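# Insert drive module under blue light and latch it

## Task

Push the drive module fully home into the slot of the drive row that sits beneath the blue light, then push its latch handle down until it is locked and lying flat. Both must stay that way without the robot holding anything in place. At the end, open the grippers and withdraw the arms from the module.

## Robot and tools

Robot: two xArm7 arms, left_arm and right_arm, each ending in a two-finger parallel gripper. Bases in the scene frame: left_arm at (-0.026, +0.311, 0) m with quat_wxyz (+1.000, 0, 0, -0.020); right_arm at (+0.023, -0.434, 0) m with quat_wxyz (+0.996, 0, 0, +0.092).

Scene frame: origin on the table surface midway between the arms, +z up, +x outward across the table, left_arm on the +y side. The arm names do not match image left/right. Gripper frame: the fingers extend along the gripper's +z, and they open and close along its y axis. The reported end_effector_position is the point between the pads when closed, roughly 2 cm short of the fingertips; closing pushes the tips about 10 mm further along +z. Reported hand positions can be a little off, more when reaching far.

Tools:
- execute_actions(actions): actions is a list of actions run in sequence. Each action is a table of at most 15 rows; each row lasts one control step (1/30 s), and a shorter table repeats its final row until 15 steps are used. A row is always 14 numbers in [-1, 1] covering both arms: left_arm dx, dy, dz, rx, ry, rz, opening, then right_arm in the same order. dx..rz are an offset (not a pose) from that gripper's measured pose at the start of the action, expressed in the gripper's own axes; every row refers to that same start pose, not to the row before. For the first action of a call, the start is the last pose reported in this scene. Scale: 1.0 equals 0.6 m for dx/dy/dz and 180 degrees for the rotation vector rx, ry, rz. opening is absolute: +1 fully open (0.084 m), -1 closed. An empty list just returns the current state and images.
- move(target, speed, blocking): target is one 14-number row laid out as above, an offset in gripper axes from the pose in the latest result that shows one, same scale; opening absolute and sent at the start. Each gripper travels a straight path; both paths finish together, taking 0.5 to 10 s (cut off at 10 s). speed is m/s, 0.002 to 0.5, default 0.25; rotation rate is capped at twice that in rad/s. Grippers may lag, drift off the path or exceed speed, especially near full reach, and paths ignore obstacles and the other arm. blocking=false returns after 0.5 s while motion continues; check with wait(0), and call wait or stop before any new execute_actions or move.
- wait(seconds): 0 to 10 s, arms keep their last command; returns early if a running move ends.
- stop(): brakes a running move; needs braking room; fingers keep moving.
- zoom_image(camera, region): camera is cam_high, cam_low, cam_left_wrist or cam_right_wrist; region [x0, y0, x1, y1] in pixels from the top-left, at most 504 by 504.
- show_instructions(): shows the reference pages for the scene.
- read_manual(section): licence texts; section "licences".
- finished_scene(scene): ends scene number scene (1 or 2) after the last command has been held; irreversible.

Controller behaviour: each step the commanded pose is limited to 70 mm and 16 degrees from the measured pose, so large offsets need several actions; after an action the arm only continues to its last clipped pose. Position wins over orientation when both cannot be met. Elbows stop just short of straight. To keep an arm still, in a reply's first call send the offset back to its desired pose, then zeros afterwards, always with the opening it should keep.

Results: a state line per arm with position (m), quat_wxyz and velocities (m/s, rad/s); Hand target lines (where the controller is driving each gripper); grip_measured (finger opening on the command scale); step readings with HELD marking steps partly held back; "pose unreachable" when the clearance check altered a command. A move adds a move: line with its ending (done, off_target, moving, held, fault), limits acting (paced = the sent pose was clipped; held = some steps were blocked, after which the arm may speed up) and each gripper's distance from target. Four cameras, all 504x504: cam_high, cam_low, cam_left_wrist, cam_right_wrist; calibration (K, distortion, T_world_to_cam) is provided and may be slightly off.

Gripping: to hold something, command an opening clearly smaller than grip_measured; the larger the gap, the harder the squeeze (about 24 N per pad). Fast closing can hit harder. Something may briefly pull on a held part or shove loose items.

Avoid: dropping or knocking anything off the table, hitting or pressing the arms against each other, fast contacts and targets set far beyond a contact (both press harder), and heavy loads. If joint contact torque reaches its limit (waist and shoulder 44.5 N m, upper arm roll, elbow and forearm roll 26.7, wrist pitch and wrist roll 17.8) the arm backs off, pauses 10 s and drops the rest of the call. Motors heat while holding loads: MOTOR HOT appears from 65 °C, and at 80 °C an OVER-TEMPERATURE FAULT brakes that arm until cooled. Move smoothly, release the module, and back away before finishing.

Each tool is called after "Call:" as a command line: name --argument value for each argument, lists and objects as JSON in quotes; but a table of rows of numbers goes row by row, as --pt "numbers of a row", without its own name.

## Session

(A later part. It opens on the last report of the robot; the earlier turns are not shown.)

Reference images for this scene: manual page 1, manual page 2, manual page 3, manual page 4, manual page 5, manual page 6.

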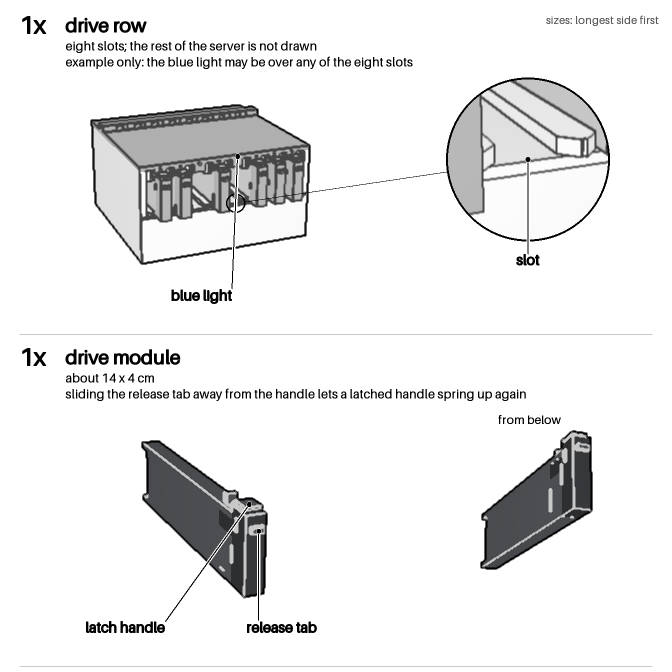

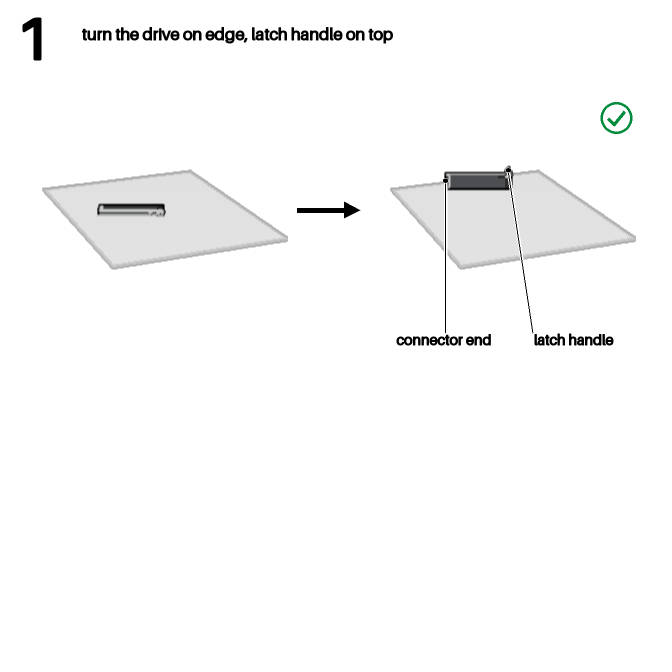

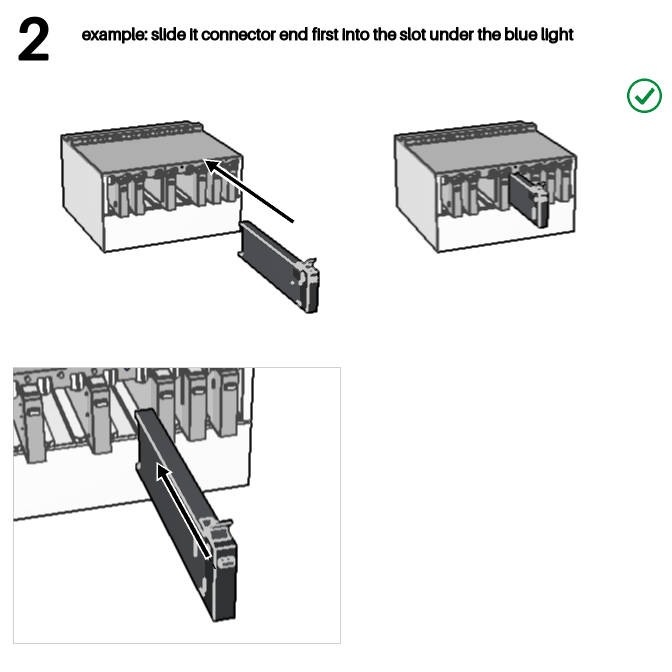

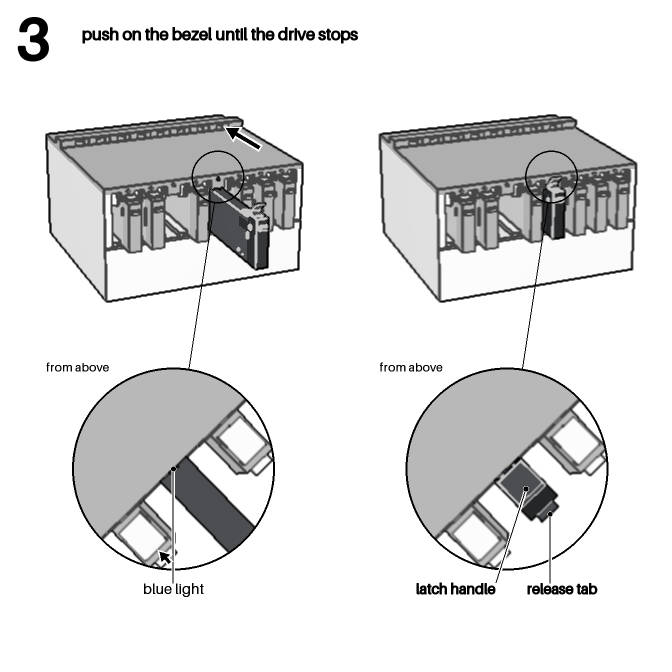

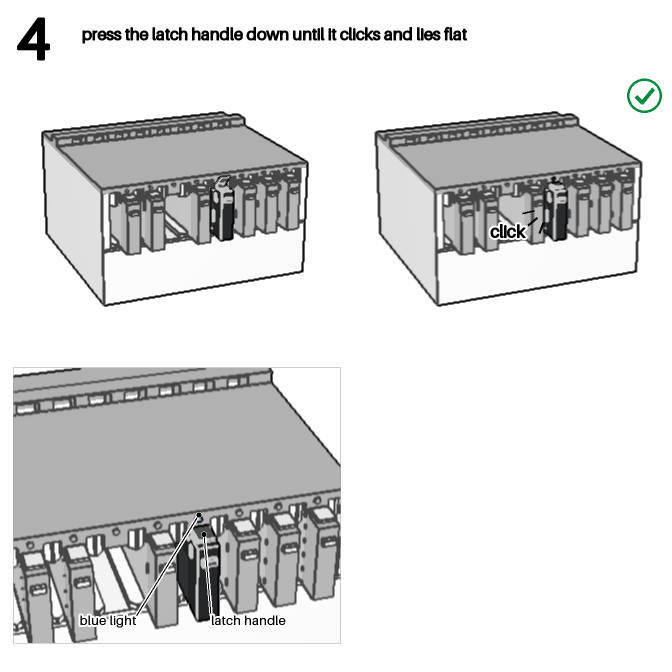

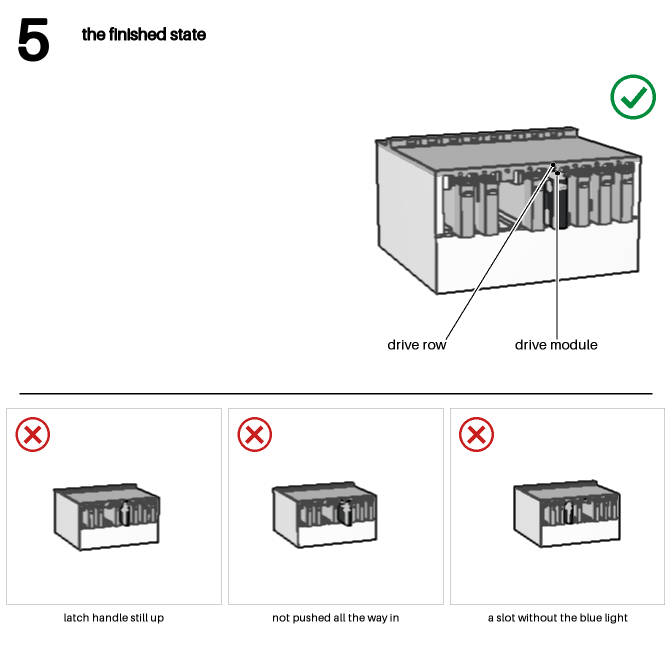

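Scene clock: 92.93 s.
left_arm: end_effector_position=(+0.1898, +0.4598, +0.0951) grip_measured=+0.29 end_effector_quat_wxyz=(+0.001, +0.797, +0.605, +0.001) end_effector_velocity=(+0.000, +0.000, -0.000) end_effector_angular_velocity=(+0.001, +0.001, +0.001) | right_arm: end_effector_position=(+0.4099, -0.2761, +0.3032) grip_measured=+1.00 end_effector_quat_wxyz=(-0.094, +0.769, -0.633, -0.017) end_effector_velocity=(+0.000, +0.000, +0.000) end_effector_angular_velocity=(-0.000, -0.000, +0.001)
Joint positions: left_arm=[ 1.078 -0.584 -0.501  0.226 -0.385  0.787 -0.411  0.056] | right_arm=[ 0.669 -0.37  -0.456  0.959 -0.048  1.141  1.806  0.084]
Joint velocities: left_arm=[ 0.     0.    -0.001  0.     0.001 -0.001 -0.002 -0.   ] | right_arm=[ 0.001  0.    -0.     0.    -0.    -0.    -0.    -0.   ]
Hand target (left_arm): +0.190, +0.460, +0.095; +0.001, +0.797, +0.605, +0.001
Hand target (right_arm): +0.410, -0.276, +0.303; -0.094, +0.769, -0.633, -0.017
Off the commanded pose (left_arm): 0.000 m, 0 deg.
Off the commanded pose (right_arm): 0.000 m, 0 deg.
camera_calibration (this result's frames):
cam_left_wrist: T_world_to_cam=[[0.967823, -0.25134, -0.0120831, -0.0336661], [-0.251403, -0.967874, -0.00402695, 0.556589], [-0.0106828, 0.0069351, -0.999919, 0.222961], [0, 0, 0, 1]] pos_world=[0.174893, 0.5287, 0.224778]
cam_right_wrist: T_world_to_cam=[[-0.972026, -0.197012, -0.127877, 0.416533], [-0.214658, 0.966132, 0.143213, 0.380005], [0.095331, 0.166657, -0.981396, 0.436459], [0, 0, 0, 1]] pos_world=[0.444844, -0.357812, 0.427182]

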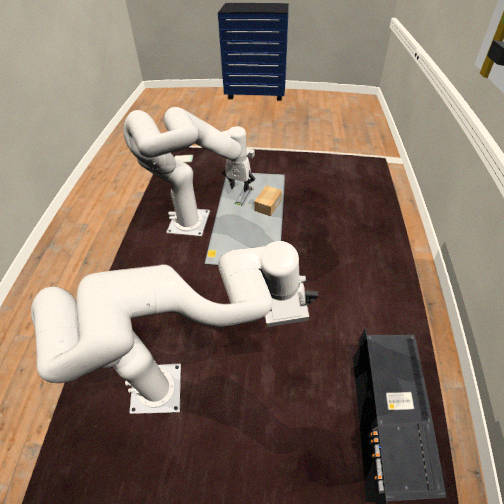

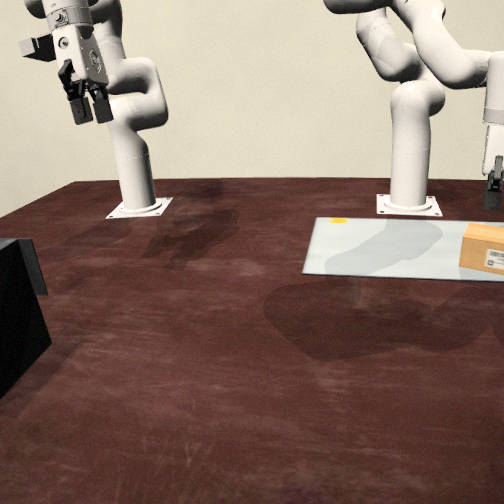

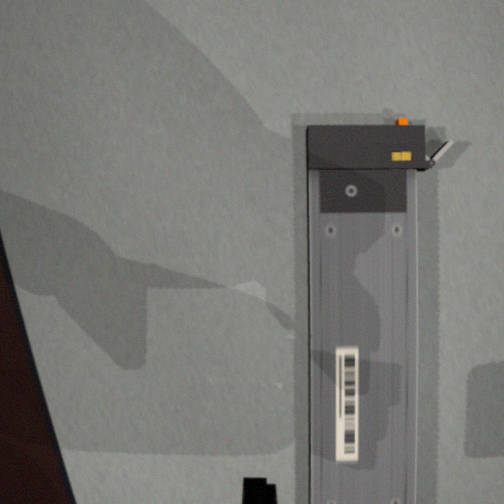

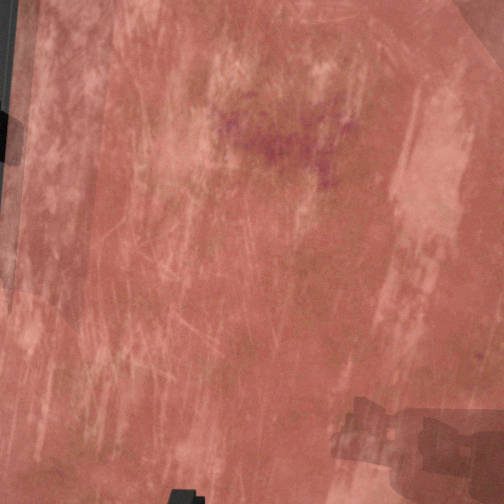

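Call:
move --target '[0,0,0.1117,0,0,0,0.3,0,0,0,0,0,0,1]' --speed 0.08

Call:
move --target '[0,0,0,0,0,0,-1,0,0,0,0,0,0,1]'

Call:
move --target '[0,0,-0.25,0,0,0,-1,0,0,0,0,0,0,1]' --speed 0.1

Scene clock: 98.63 s.
left_arm: end_effector_position=(+0.1901, +0.4604, +0.0281) grip_measured=+0.29 end_effector_quat_wxyz=(+0.000, +0.796, +0.605, +0.001) end_effector_velocity=(-0.000, -0.000, -0.001) end_effector_angular_velocity=(+0.000, +0.000, +0.002) | right_arm: end_effector_position=(+0.4099, -0.2761, +0.3032) grip_measured=+1.00 end_effector_quat_wxyz=(-0.094, +0.769, -0.633, -0.017) end_effector_velocity=(+0.000, -0.001, +0.000) end_effector_angular_velocity=(+0.001, -0.001, -0.002)
Joint positions: left_arm=[ 1.131 -0.275 -0.593  0.173 -0.376  0.427 -0.44   0.056] | right_arm=[ 0.669 -0.37  -0.456  0.959 -0.048  1.141  1.806  0.084]
Joint velocities: left_arm=[ 0.002  0.003 -0.001 -0.001  0.001 -0.004 -0.002  0.   ] | right_arm=[-0.002 -0.001 -0.    -0.     0.    -0.001 -0.     0.   ]
Hand target (left_arm): +0.190, +0.460, +0.028; +0.000, +0.796, +0.605, +0.001
Hand target (right_arm): +0.410, -0.276, +0.303; -0.094, +0.769, -0.633, -0.017
Off the commanded pose (left_arm): 0.001 m, 0 deg.
Off the commanded pose (right_arm): 0.000 m, 0 deg.
move: done
camera_calibration (this result's frames):
cam_left_wrist: T_world_to_cam=[[0.967946, -0.250852, -0.0124033, -0.0348732], [-0.250927, -0.967993, -0.00492176, 0.556943], [-0.0107717, 0.00787631, -0.999911, 0.155508], [0, 0, 0, 1]] pos_world=[0.175183, 0.529144, 0.157803]
cam_right_wrist: T_world_to_cam=[[-0.972026, -0.197012, -0.127877, 0.416533], [-0.214658, 0.966132, 0.143213, 0.380006], [0.095331, 0.166657, -0.981396, 0.436459], [0, 0, 0, 1]] pos_world=[0.444844, -0.357812, 0.427182]

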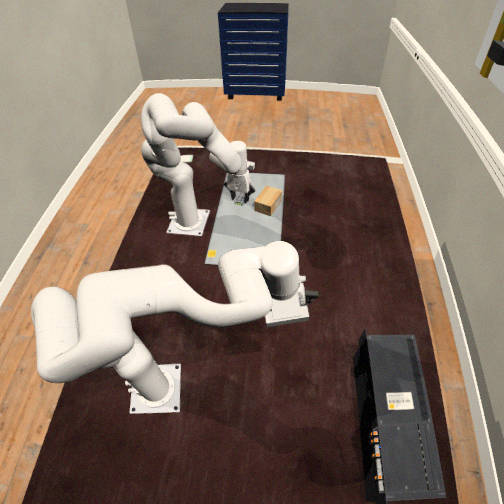

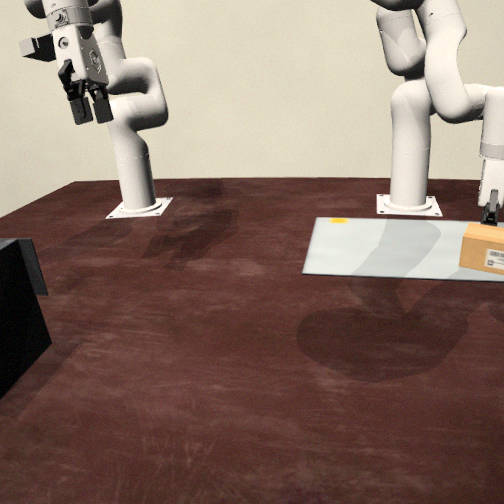

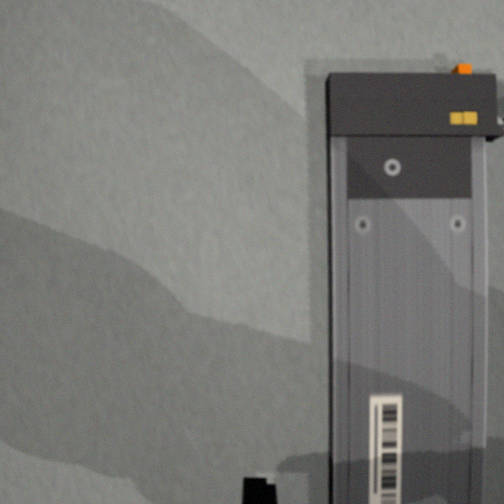

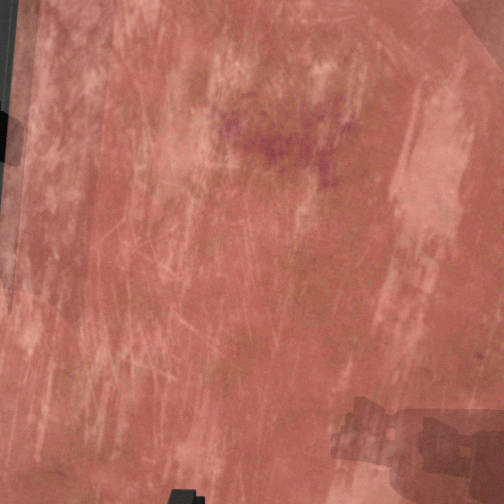

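Scene clock: 99.13 s.
left_arm: end_effector_position=(+0.1902, +0.4605, +0.0282) grip_measured=-0.24 end_effector_quat_wxyz=(+0.000, +0.796, +0.605, +0.001) end_effector_velocity=(-0.000, +0.000, +0.000) end_effector_angular_velocity=(-0.000, +0.000, +0.001) | right_arm: end_effector_position=(+0.4099, -0.2761, +0.3032) grip_measured=+1.00 end_effector_quat_wxyz=(-0.094, +0.769, -0.633, -0.017) end_effector_velocity=(+0.000, -0.000, -0.000) end_effector_angular_velocity=(+0.001, +0.002, -0.002)
Joint positions: left_arm=[ 1.131 -0.275 -0.593  0.173 -0.376  0.427 -0.44   0.034] | right_arm=[ 0.669 -0.37  -0.456  0.959 -0.048  1.141  1.806  0.084]
Joint velocities: left_arm=[-0.    -0.001  0.001 -0.    -0.     0.001  0.     0.   ] | right_arm=[-0.001  0.001 -0.001 -0.     0.002 -0.    -0.    -0.   ]
Hand target (left_arm): +0.190, +0.460, +0.028; +0.000, +0.796, +0.605, +0.001
Hand target (right_arm): +0.410, -0.276, +0.303; -0.094, +0.769, -0.633, -0.017
Off the commanded pose (left_arm): 0.000 m, 0 deg.
Off the commanded pose (right_arm): 0.000 m, 0 deg.
move: done
camera_calibration (this result's frames):
cam_left_wrist: T_world_to_cam=[[0.967925, -0.250942, -0.0122215, -0.0349373], [-0.25102, -0.967968, -0.00522707, 0.55706], [-0.0105183, 0.00812725, -0.999912, 0.155446], [0, 0, 0, 1]] pos_world=[0.175285, 0.529185, 0.157917]
cam_right_wrist: T_world_to_cam=[[-0.972026, -0.197012, -0.127877, 0.416533], [-0.214658, 0.966132, 0.143213, 0.380005], [0.095331, 0.166657, -0.981396, 0.436459], [0, 0, 0, 1]] pos_world=[0.444844, -0.357812, 0.427182]

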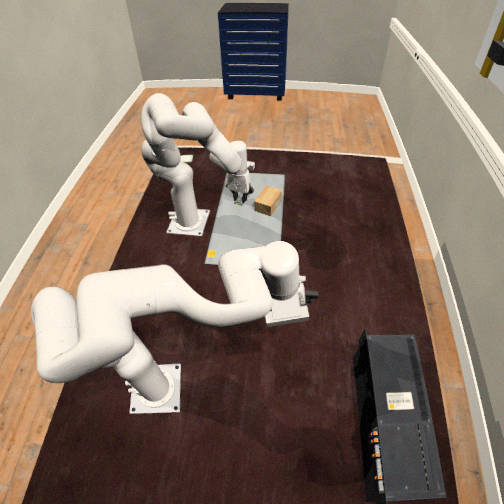

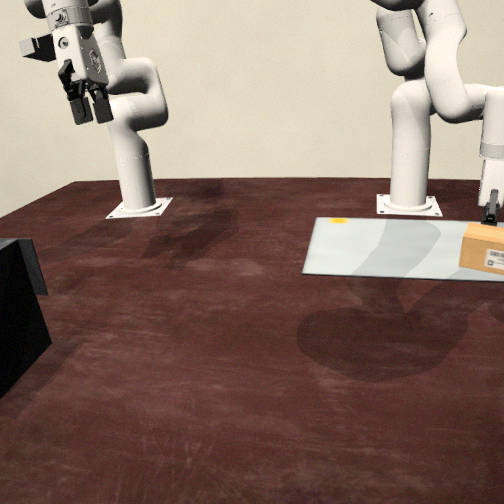

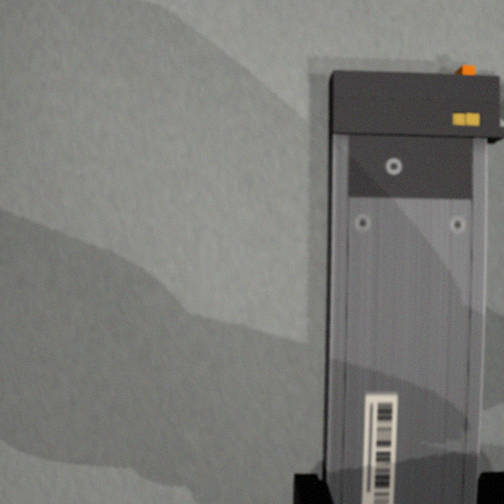

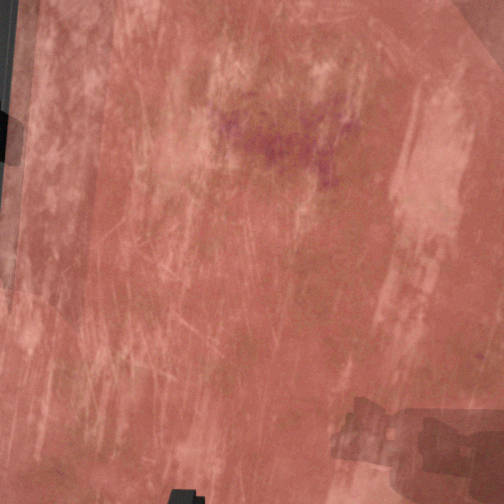

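Scene clock: 100.97 s.
left_arm: end_effector_position=(+0.1894, +0.4595, +0.1781) grip_measured=-0.24 end_effector_quat_wxyz=(+0.001, +0.797, +0.604, +0.001) end_effector_velocity=(+0.000, +0.000, +0.001) end_effector_angular_velocity=(+0.001, +0.001, +0.001) | right_arm: end_effector_position=(+0.4099, -0.2761, +0.3032) grip_measured=+1.00 end_effector_quat_wxyz=(-0.094, +0.769, -0.633, -0.017) end_effector_velocity=(+0.000, -0.000, +0.000) end_effector_angular_velocity=(-0.002, -0.002, +0.001)
Joint positions: left_arm=[ 1.088 -0.778 -0.411  0.374 -0.317  1.127 -0.412  0.034] | right_arm=[ 0.669 -0.37  -0.456  0.959 -0.048  1.141  1.806  0.084]
Joint velocities: left_arm=[ 0.001 -0.001 -0.     0.002  0.002  0.002 -0.002 -0.   ] | right_arm=[ 0.    -0.    -0.     0.    -0.002 -0.    -0.     0.   ]
Hand target (left_arm): +0.190, +0.460, +0.179; +0.001, +0.797, +0.604, +0.002
Hand target (right_arm): +0.410, -0.276, +0.303; -0.094, +0.769, -0.633, -0.017
Off the commanded pose (left_arm): 0.001 m, 0 deg.
Off the commanded pose (right_arm): 0.000 m, 0 deg.
move: done
camera_calibration (this result's frames):
cam_left_wrist: T_world_to_cam=[[0.967713, -0.25177, -0.0120071, -0.0321659], [-0.251834, -0.967762, -0.00409097, 0.556521], [-0.01059, 0.00698267, -0.99992, 0.305932], [0, 0, 0, 1]] pos_world=[0.174518, 0.528345, 0.307798]
cam_right_wrist: T_world_to_cam=[[-0.972026, -0.197012, -0.127876, 0.416533], [-0.214658, 0.966132, 0.143213, 0.380005], [0.0953308, 0.166657, -0.981396, 0.436459], [0, 0, 0, 1]] pos_world=[0.444844, -0.357812, 0.427182]

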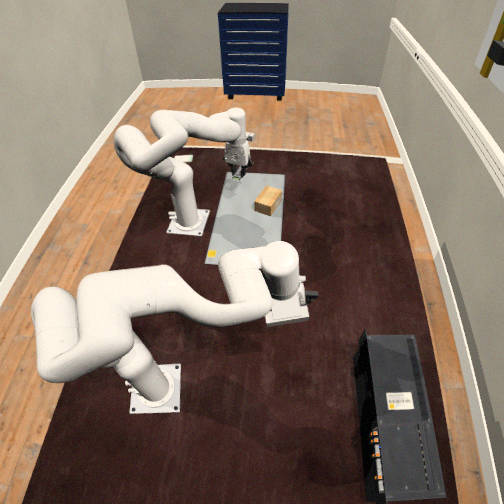

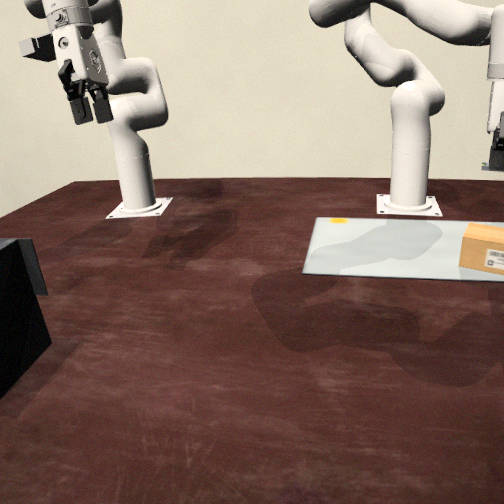

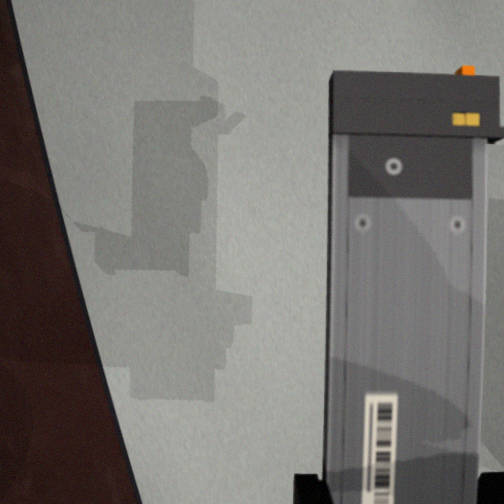

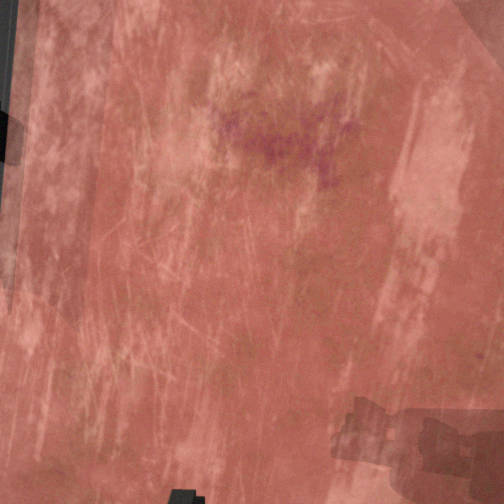

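Call:
move --target '[-0.764,0.544,-0.07,-0.4965,0.0683,-0.0683,-1,0,0,0,0,0,0,1]' --speed 0.15

Scene clock: 119.70 s.
left_arm: end_effector_position=(+0.3787, -0.0713, +0.2190) grip_measured=-0.24 end_effector_quat_wxyz=(+0.501, +0.500, +0.500, +0.499) end_effector_velocity=(+0.001, -0.000, -0.002) end_effector_angular_velocity=(-0.000, +0.003, +0.004) | right_arm: end_effector_position=(+0.4099, -0.2761, +0.3032) grip_measured=+1.00 end_effector_quat_wxyz=(-0.094, +0.769, -0.633, -0.017) end_effector_velocity=(-0.000, +0.001, -0.000) end_effector_angular_velocity=(-0.000, +0.001, +0.002)
Joint positions: left_arm=[ 0.709 -2.028 -1.728  0.839 -1.267  0.259 -2.303  0.034] | right_arm=[ 0.669 -0.37  -0.456  0.959 -0.048  1.141  1.806  0.084]
Joint velocities: left_arm=[ 0.001 -0.004 -0.001  0.003  0.005  0.006 -0.009  0.   ] | right_arm=[ 0.001  0.001  0.001 -0.     0.001  0.    -0.    -0.   ]
Hand target (left_arm): +0.379, -0.071, +0.219; +0.501, +0.501, +0.500, +0.499
Hand target (right_arm): +0.410, -0.276, +0.303; -0.094, +0.769, -0.633, -0.017
Off the commanded pose (left_arm): 0.002 m, 0 deg.
Off the commanded pose (right_arm): 0.000 m, 0 deg.
move: done
camera_calibration (this result's frames):
cam_left_wrist: T_world_to_cam=[[0.0149627, 0.0193853, 0.9997, -0.189965], [0.00123306, -0.999812, 0.019369, -0.0125585], [0.999887, 0.000942874, -0.0149838, -0.246289], [0, 0, 0, 1]] pos_world=[0.24912, -0.00864145, 0.186461]
cam_right_wrist: T_world_to_cam=[[-0.972026, -0.197012, -0.127877, 0.416533], [-0.214658, 0.966132, 0.143213, 0.380005], [0.0953309, 0.166657, -0.981396, 0.436459], [0, 0, 0, 1]] pos_world=[0.444844, -0.357812, 0.427182]

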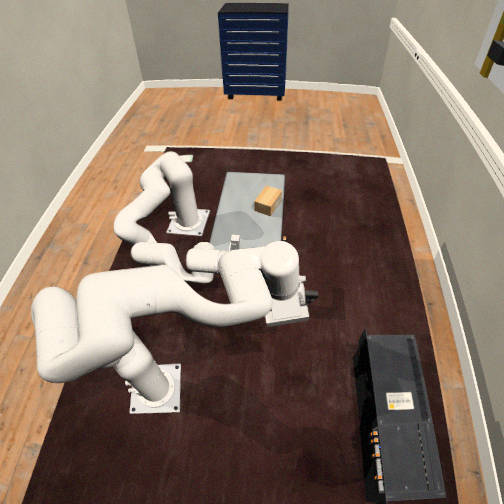

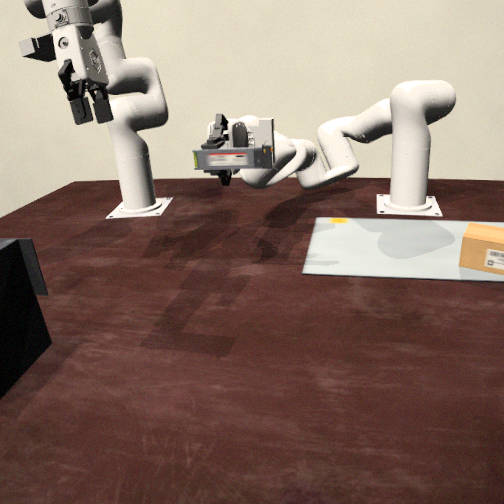

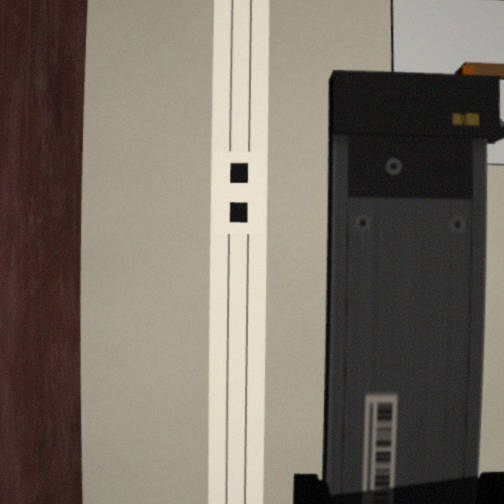

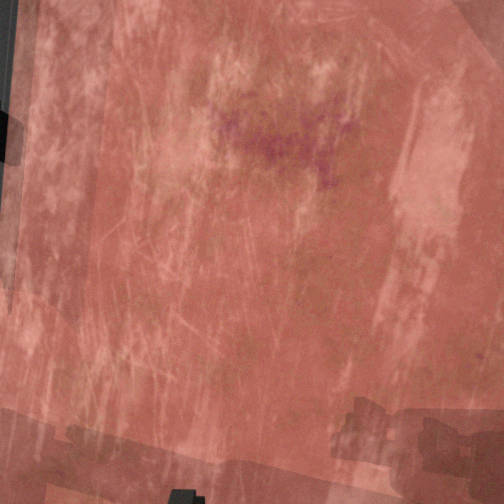

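Call:
move --target '[0,0,0,0,0,0,-1,-0.461,-0.039,0.027,-0.0348,0.0501,0.0614,-0.3]' --speed 0.15

Scene clock: 129.63 s.
left_arm: end_effector_position=(+0.3787, -0.0713, +0.2190) grip_measured=-0.24 end_effector_quat_wxyz=(+0.501, +0.500, +0.500, +0.499) end_effector_velocity=(+0.000, -0.000, +0.000) end_effector_angular_velocity=(-0.000, +0.000, -0.000) | right_arm: end_effector_position=(+0.3800, -0.0013, +0.3317) grip_measured=-0.32 end_effector_quat_wxyz=(+0.001, -0.707, +0.708, -0.001) end_effector_velocity=(-0.005, +0.005, -0.002) end_effector_angular_velocity=(-0.001, +0.006, +0.011)
Joint positions: left_arm=[ 0.709 -2.028 -1.728  0.839 -1.267  0.259 -2.303  0.034] | right_arm=[ 0.862  0.306 -0.208  1.797  0.06   1.495  2.415  0.03 ]
Joint velocities: left_arm=[ 0.     0.001  0.     0.     0.    -0.     0.    -0.   ] | right_arm=[ 0.006  0.004  0.005  0.001  0.003  0.001  0.    -0.   ]
Hand target (left_arm): +0.379, -0.071, +0.219; +0.501, +0.500, +0.500, +0.499
Hand target (right_arm): +0.380, -0.001, +0.331; -0.001, +0.707, -0.707, +0.001
Off the commanded pose (left_arm): 0.000 m, 0 deg.
Off the commanded pose (right_arm): 0.001 m, 0 deg.
move: done
camera_calibration (this result's frames):
cam_left_wrist: T_world_to_cam=[[0.0149627, 0.0193844, 0.9997, -0.189965], [0.00123303, -0.999812, 0.0193681, -0.0125584], [0.999887, 0.000942859, -0.0149838, -0.24629], [0, 0, 0, 1]] pos_world=[0.24912, -0.00864151, 0.18646]
cam_right_wrist: T_world_to_cam=[[-0.999875, -0.0147628, -0.00574749, 0.415585], [-0.0147626, 0.999891, -0.0000883542, 0.0756349], [0.00574817, -0.0000034954, -0.999983, 0.461376], [0, 0, 0, 1]] pos_world=[0.413997, -0.0694898, 0.463764]

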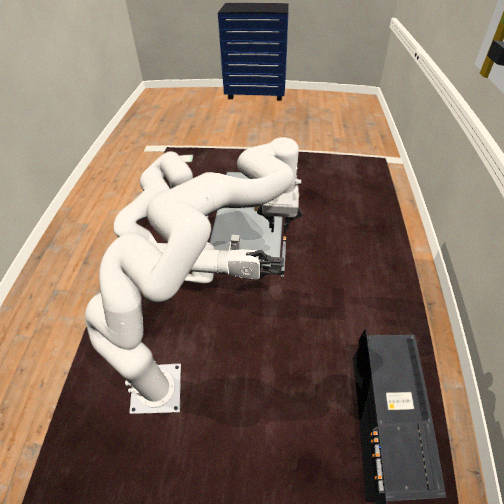

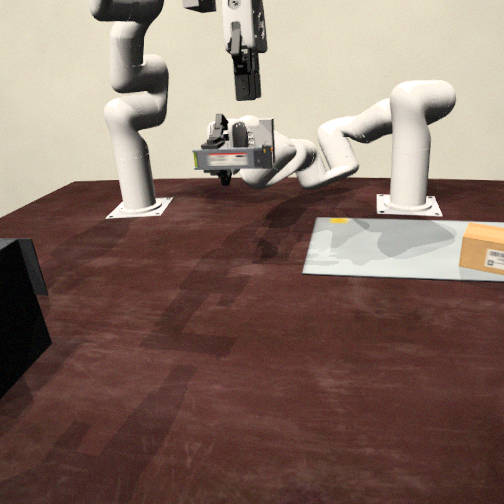

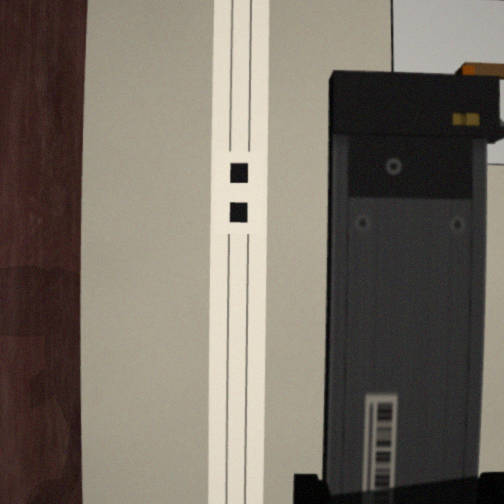

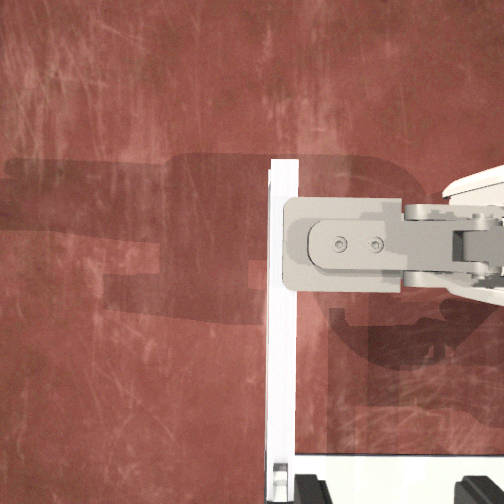

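Call:
move --target '[0,0,0,0,0,0,-1,0.005,-0.035,0.12,0,0,0,-0.3]' --speed 0.08

Scene clock: 135.40 s.
left_arm: end_effector_position=(+0.3787, -0.0713, +0.2190) grip_measured=-0.24 end_effector_quat_wxyz=(+0.501, +0.500, +0.500, +0.499) end_effector_velocity=(+0.000, +0.000, -0.001) end_effector_angular_velocity=(+0.001, +0.001, +0.000) | right_arm: end_effector_position=(+0.4010, -0.0039, +0.2603) grip_measured=-0.32 end_effector_quat_wxyz=(+0.002, -0.707, +0.707, -0.001) end_effector_velocity=(+0.001, -0.000, +0.001) end_effector_angular_velocity=(+0.002, -0.002, -0.002)
Joint positions: left_arm=[ 0.709 -2.028 -1.728  0.839 -1.267  0.259 -2.303  0.034] | right_arm=[ 0.842  0.337 -0.215  1.635  0.071  1.302  2.375  0.03 ]
Joint velocities: left_arm=[ 0.    -0.    -0.001  0.    -0.001  0.     0.001  0.   ] | right_arm=[-0.    -0.002 -0.002  0.     0.    -0.001  0.    -0.   ]
Hand target (left_arm): +0.379, -0.071, +0.219; +0.501, +0.500, +0.500, +0.499
Hand target (right_arm): +0.401, -0.004, +0.260; -0.001, +0.707, -0.707, +0.001
Off the commanded pose (left_arm): 0.000 m, 0 deg.
Off the commanded pose (right_arm): 0.001 m, 0 deg.
move: done
camera_calibration (this result's frames):
cam_left_wrist: T_world_to_cam=[[0.0149626, 0.0193846, 0.9997, -0.189965], [0.00123298, -0.999812, 0.0193683, -0.0125585], [0.999887, 0.000942811, -0.0149837, -0.24629], [0, 0, 0, 1]] pos_world=[0.24912, -0.00864151, 0.18646]
cam_right_wrist: T_world_to_cam=[[-0.999857, -0.0156059, -0.00644041, 0.436298], [-0.0156119, 0.999878, 0.000871838, 0.0786277], [0.00642602, 0.000972261, -0.999979, 0.389613], [0, 0, 0, 1]] pos_world=[0.43496, -0.0721881, 0.392347]

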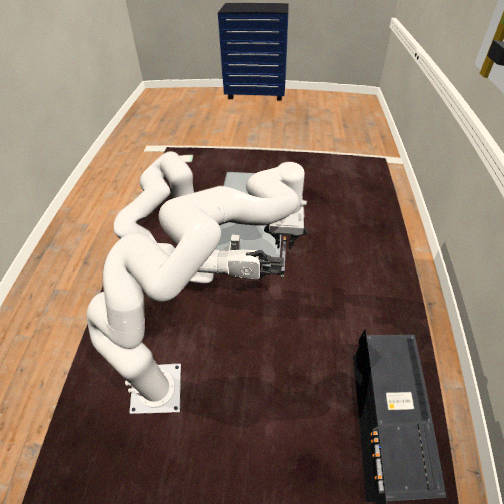

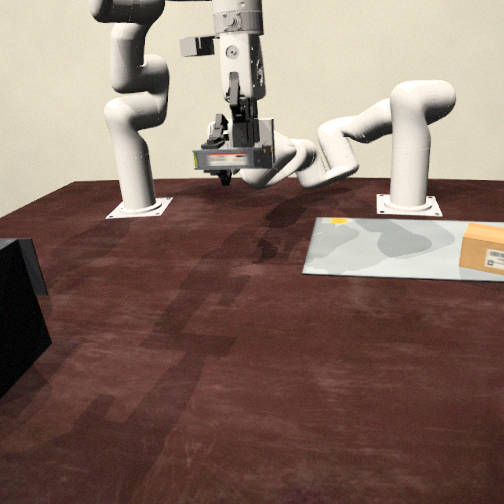

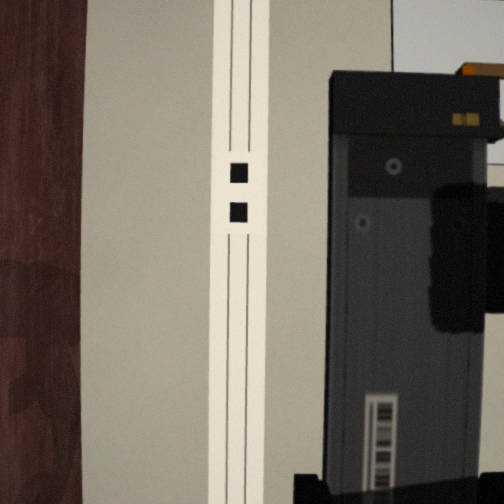

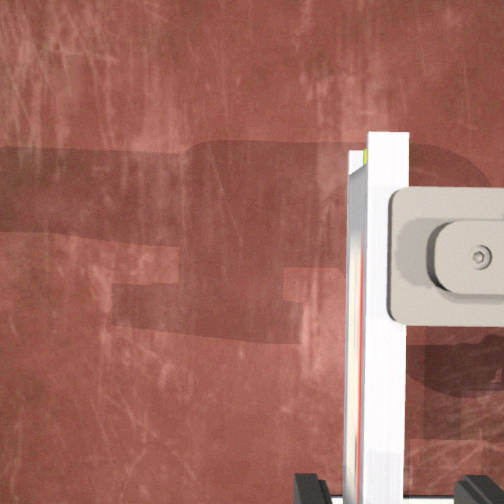

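Call:
move --target '[0,0,0,0,0,0,-1,0,0,0.036,0,0,0,-0.3]' --speed 0.04

Call:
move --target '[0,0,0,0,0,0,-1,0,0,0,0,0,0,-1]'

Scene clock: 142.00 s.
left_arm: end_effector_position=(+0.3787, -0.0713, +0.2190) grip_measured=-0.24 end_effector_quat_wxyz=(+0.501, +0.500, +0.500, +0.499) end_effector_velocity=(-0.000, -0.001, +0.000) end_effector_angular_velocity=(-0.001, +0.000, -0.001) | right_arm: end_effector_position=(+0.4011, -0.0037, +0.2389) grip_measured=-0.32 end_effector_quat_wxyz=(+0.002, -0.707, +0.707, -0.001) end_effector_velocity=(+0.002, +0.001, +0.004) end_effector_angular_velocity=(+0.008, -0.005, -0.002)
Joint positions: left_arm=[ 0.709 -2.028 -1.728  0.839 -1.267  0.259 -2.303  0.034] | right_arm=[ 0.844  0.343 -0.214  1.582  0.074  1.243  2.373  0.03 ]
Joint velocities: left_arm=[-0.001  0.001  0.001  0.    -0.001 -0.     0.001 -0.   ] | right_arm=[-0.001 -0.004 -0.001  0.003  0.001 -0.002  0.     0.   ]
Hand target (left_arm): +0.379, -0.071, +0.219; +0.501, +0.500, +0.500, +0.499
Hand target (right_arm): +0.401, -0.004, +0.239; -0.002, +0.707, -0.707, +0.001
Off the commanded pose (left_arm): 0.000 m, 0 deg.
Off the commanded pose (right_arm): 0.000 m, 0 deg.
move: done
camera_calibration (this result's frames):
cam_left_wrist: T_world_to_cam=[[0.0149624, 0.0193845, 0.9997, -0.189965], [0.00123308, -0.999812, 0.0193682, -0.0125584], [0.999887, 0.000942919, -0.0149835, -0.24629], [0, 0, 0, 1]] pos_world=[0.24912, -0.00864146, 0.18646]
cam_right_wrist: T_world_to_cam=[[-0.999853, -0.0157838, -0.00670544, 0.436294], [-0.0157923, 0.999875, 0.00121955, 0.0784801], [0.00668535, 0.00132527, -0.999977, 0.368138], [0, 0, 0, 1]] pos_world=[0.435008, -0.0720718, 0.370959]

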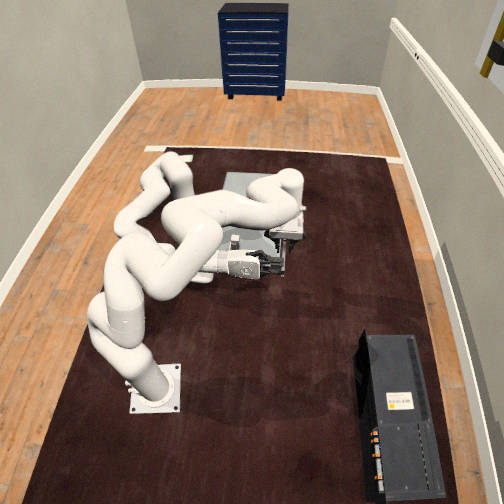

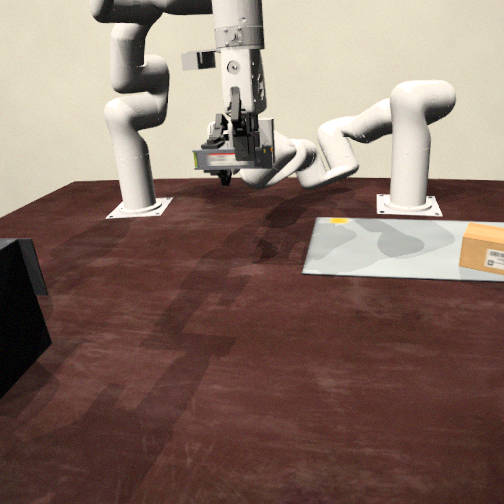

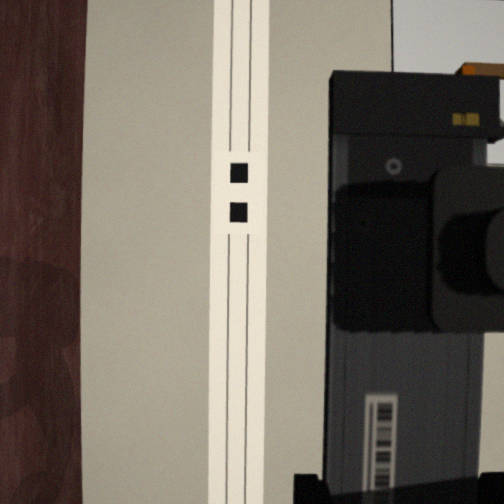

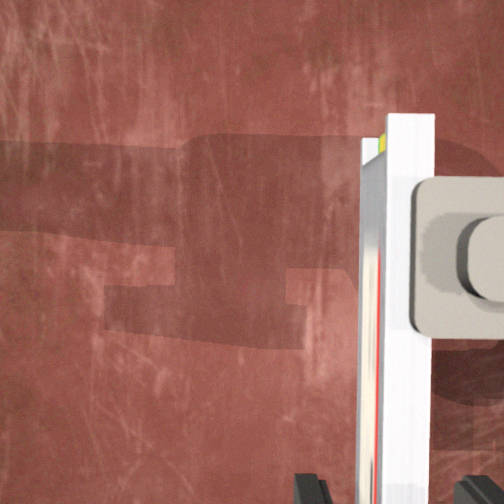

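Scene clock: 142.50 s.
left_arm: end_effector_position=(+0.3787, -0.0713, +0.2190) grip_measured=-0.24 end_effector_quat_wxyz=(+0.501, +0.500, +0.500, +0.499) end_effector_velocity=(+0.000, +0.000, -0.001) end_effector_angular_velocity=(+0.001, +0.001, +0.001) | right_arm: end_effector_position=(+0.4011, -0.0037, +0.2390) grip_measured=-0.79 end_effector_quat_wxyz=(+0.002, -0.707, +0.707, -0.001) end_effector_velocity=(+0.001, -0.001, -0.000) end_effector_angular_velocity=(-0.001, -0.001, -0.002)
Joint positions: left_arm=[ 0.709 -2.028 -1.728  0.839 -1.268  0.259 -2.303  0.034] | right_arm=[ 0.844  0.343 -0.214  1.582  0.073  1.243  2.373  0.009]
Joint velocities: left_arm=[ 0.     0.001 -0.001 -0.     0.     0.     0.    -0.   ] | right_arm=[-0.001  0.001 -0.001 -0.    -0.    -0.     0.     0.   ]
Hand target (left_arm): +0.379, -0.071, +0.219; +0.501, +0.500, +0.500, +0.499
Hand target (right_arm): +0.401, -0.004, +0.239; -0.002, +0.707, -0.707, +0.001
Off the commanded pose (left_arm): 0.000 m, 0 deg.
Off the commanded pose (right_arm): 0.000 m, 0 deg.
move: done
camera_calibration (this result's frames):
cam_left_wrist: T_world_to_cam=[[0.0150602, 0.0193588, 0.999699, -0.189948], [0.00123391, -0.999812, 0.0193424, -0.0125626], [0.999886, 0.000942242, -0.0150813, -0.24627], [0, 0, 0, 1]] pos_world=[0.249118, -0.00865099, 0.18642]
cam_right_wrist: T_world_to_cam=[[-0.999852, -0.0157959, -0.00681945, 0.436348], [-0.0158054, 0.999874, 0.00133803, 0.078439], [0.00679746, 0.00144562, -0.999976, 0.368164], [0, 0, 0, 1]] pos_world=[0.43502, -0.0720688, 0.371026]

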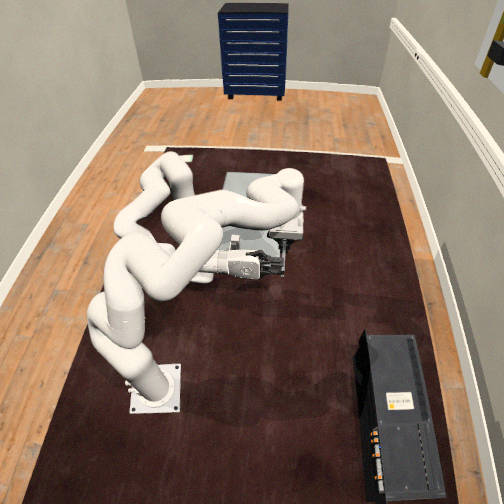

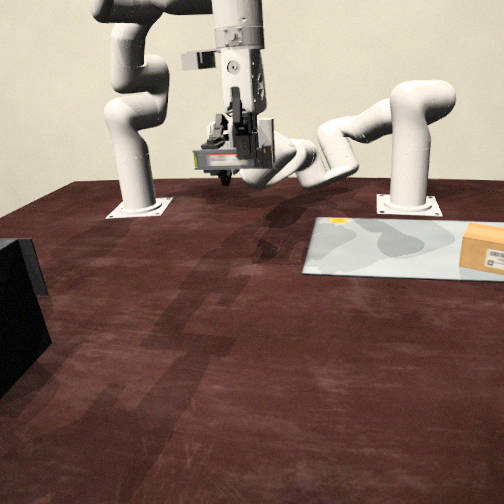

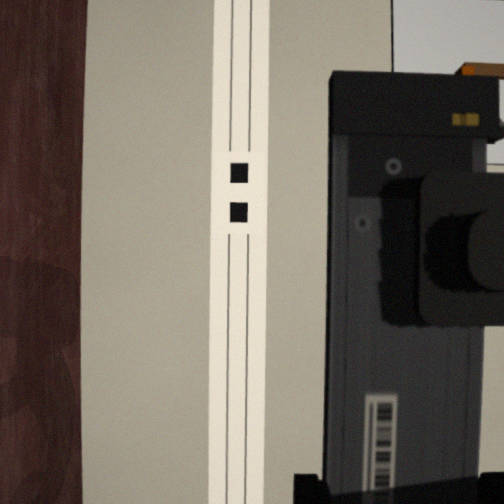

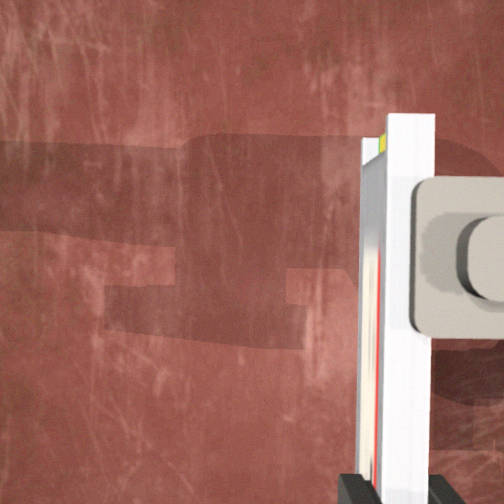

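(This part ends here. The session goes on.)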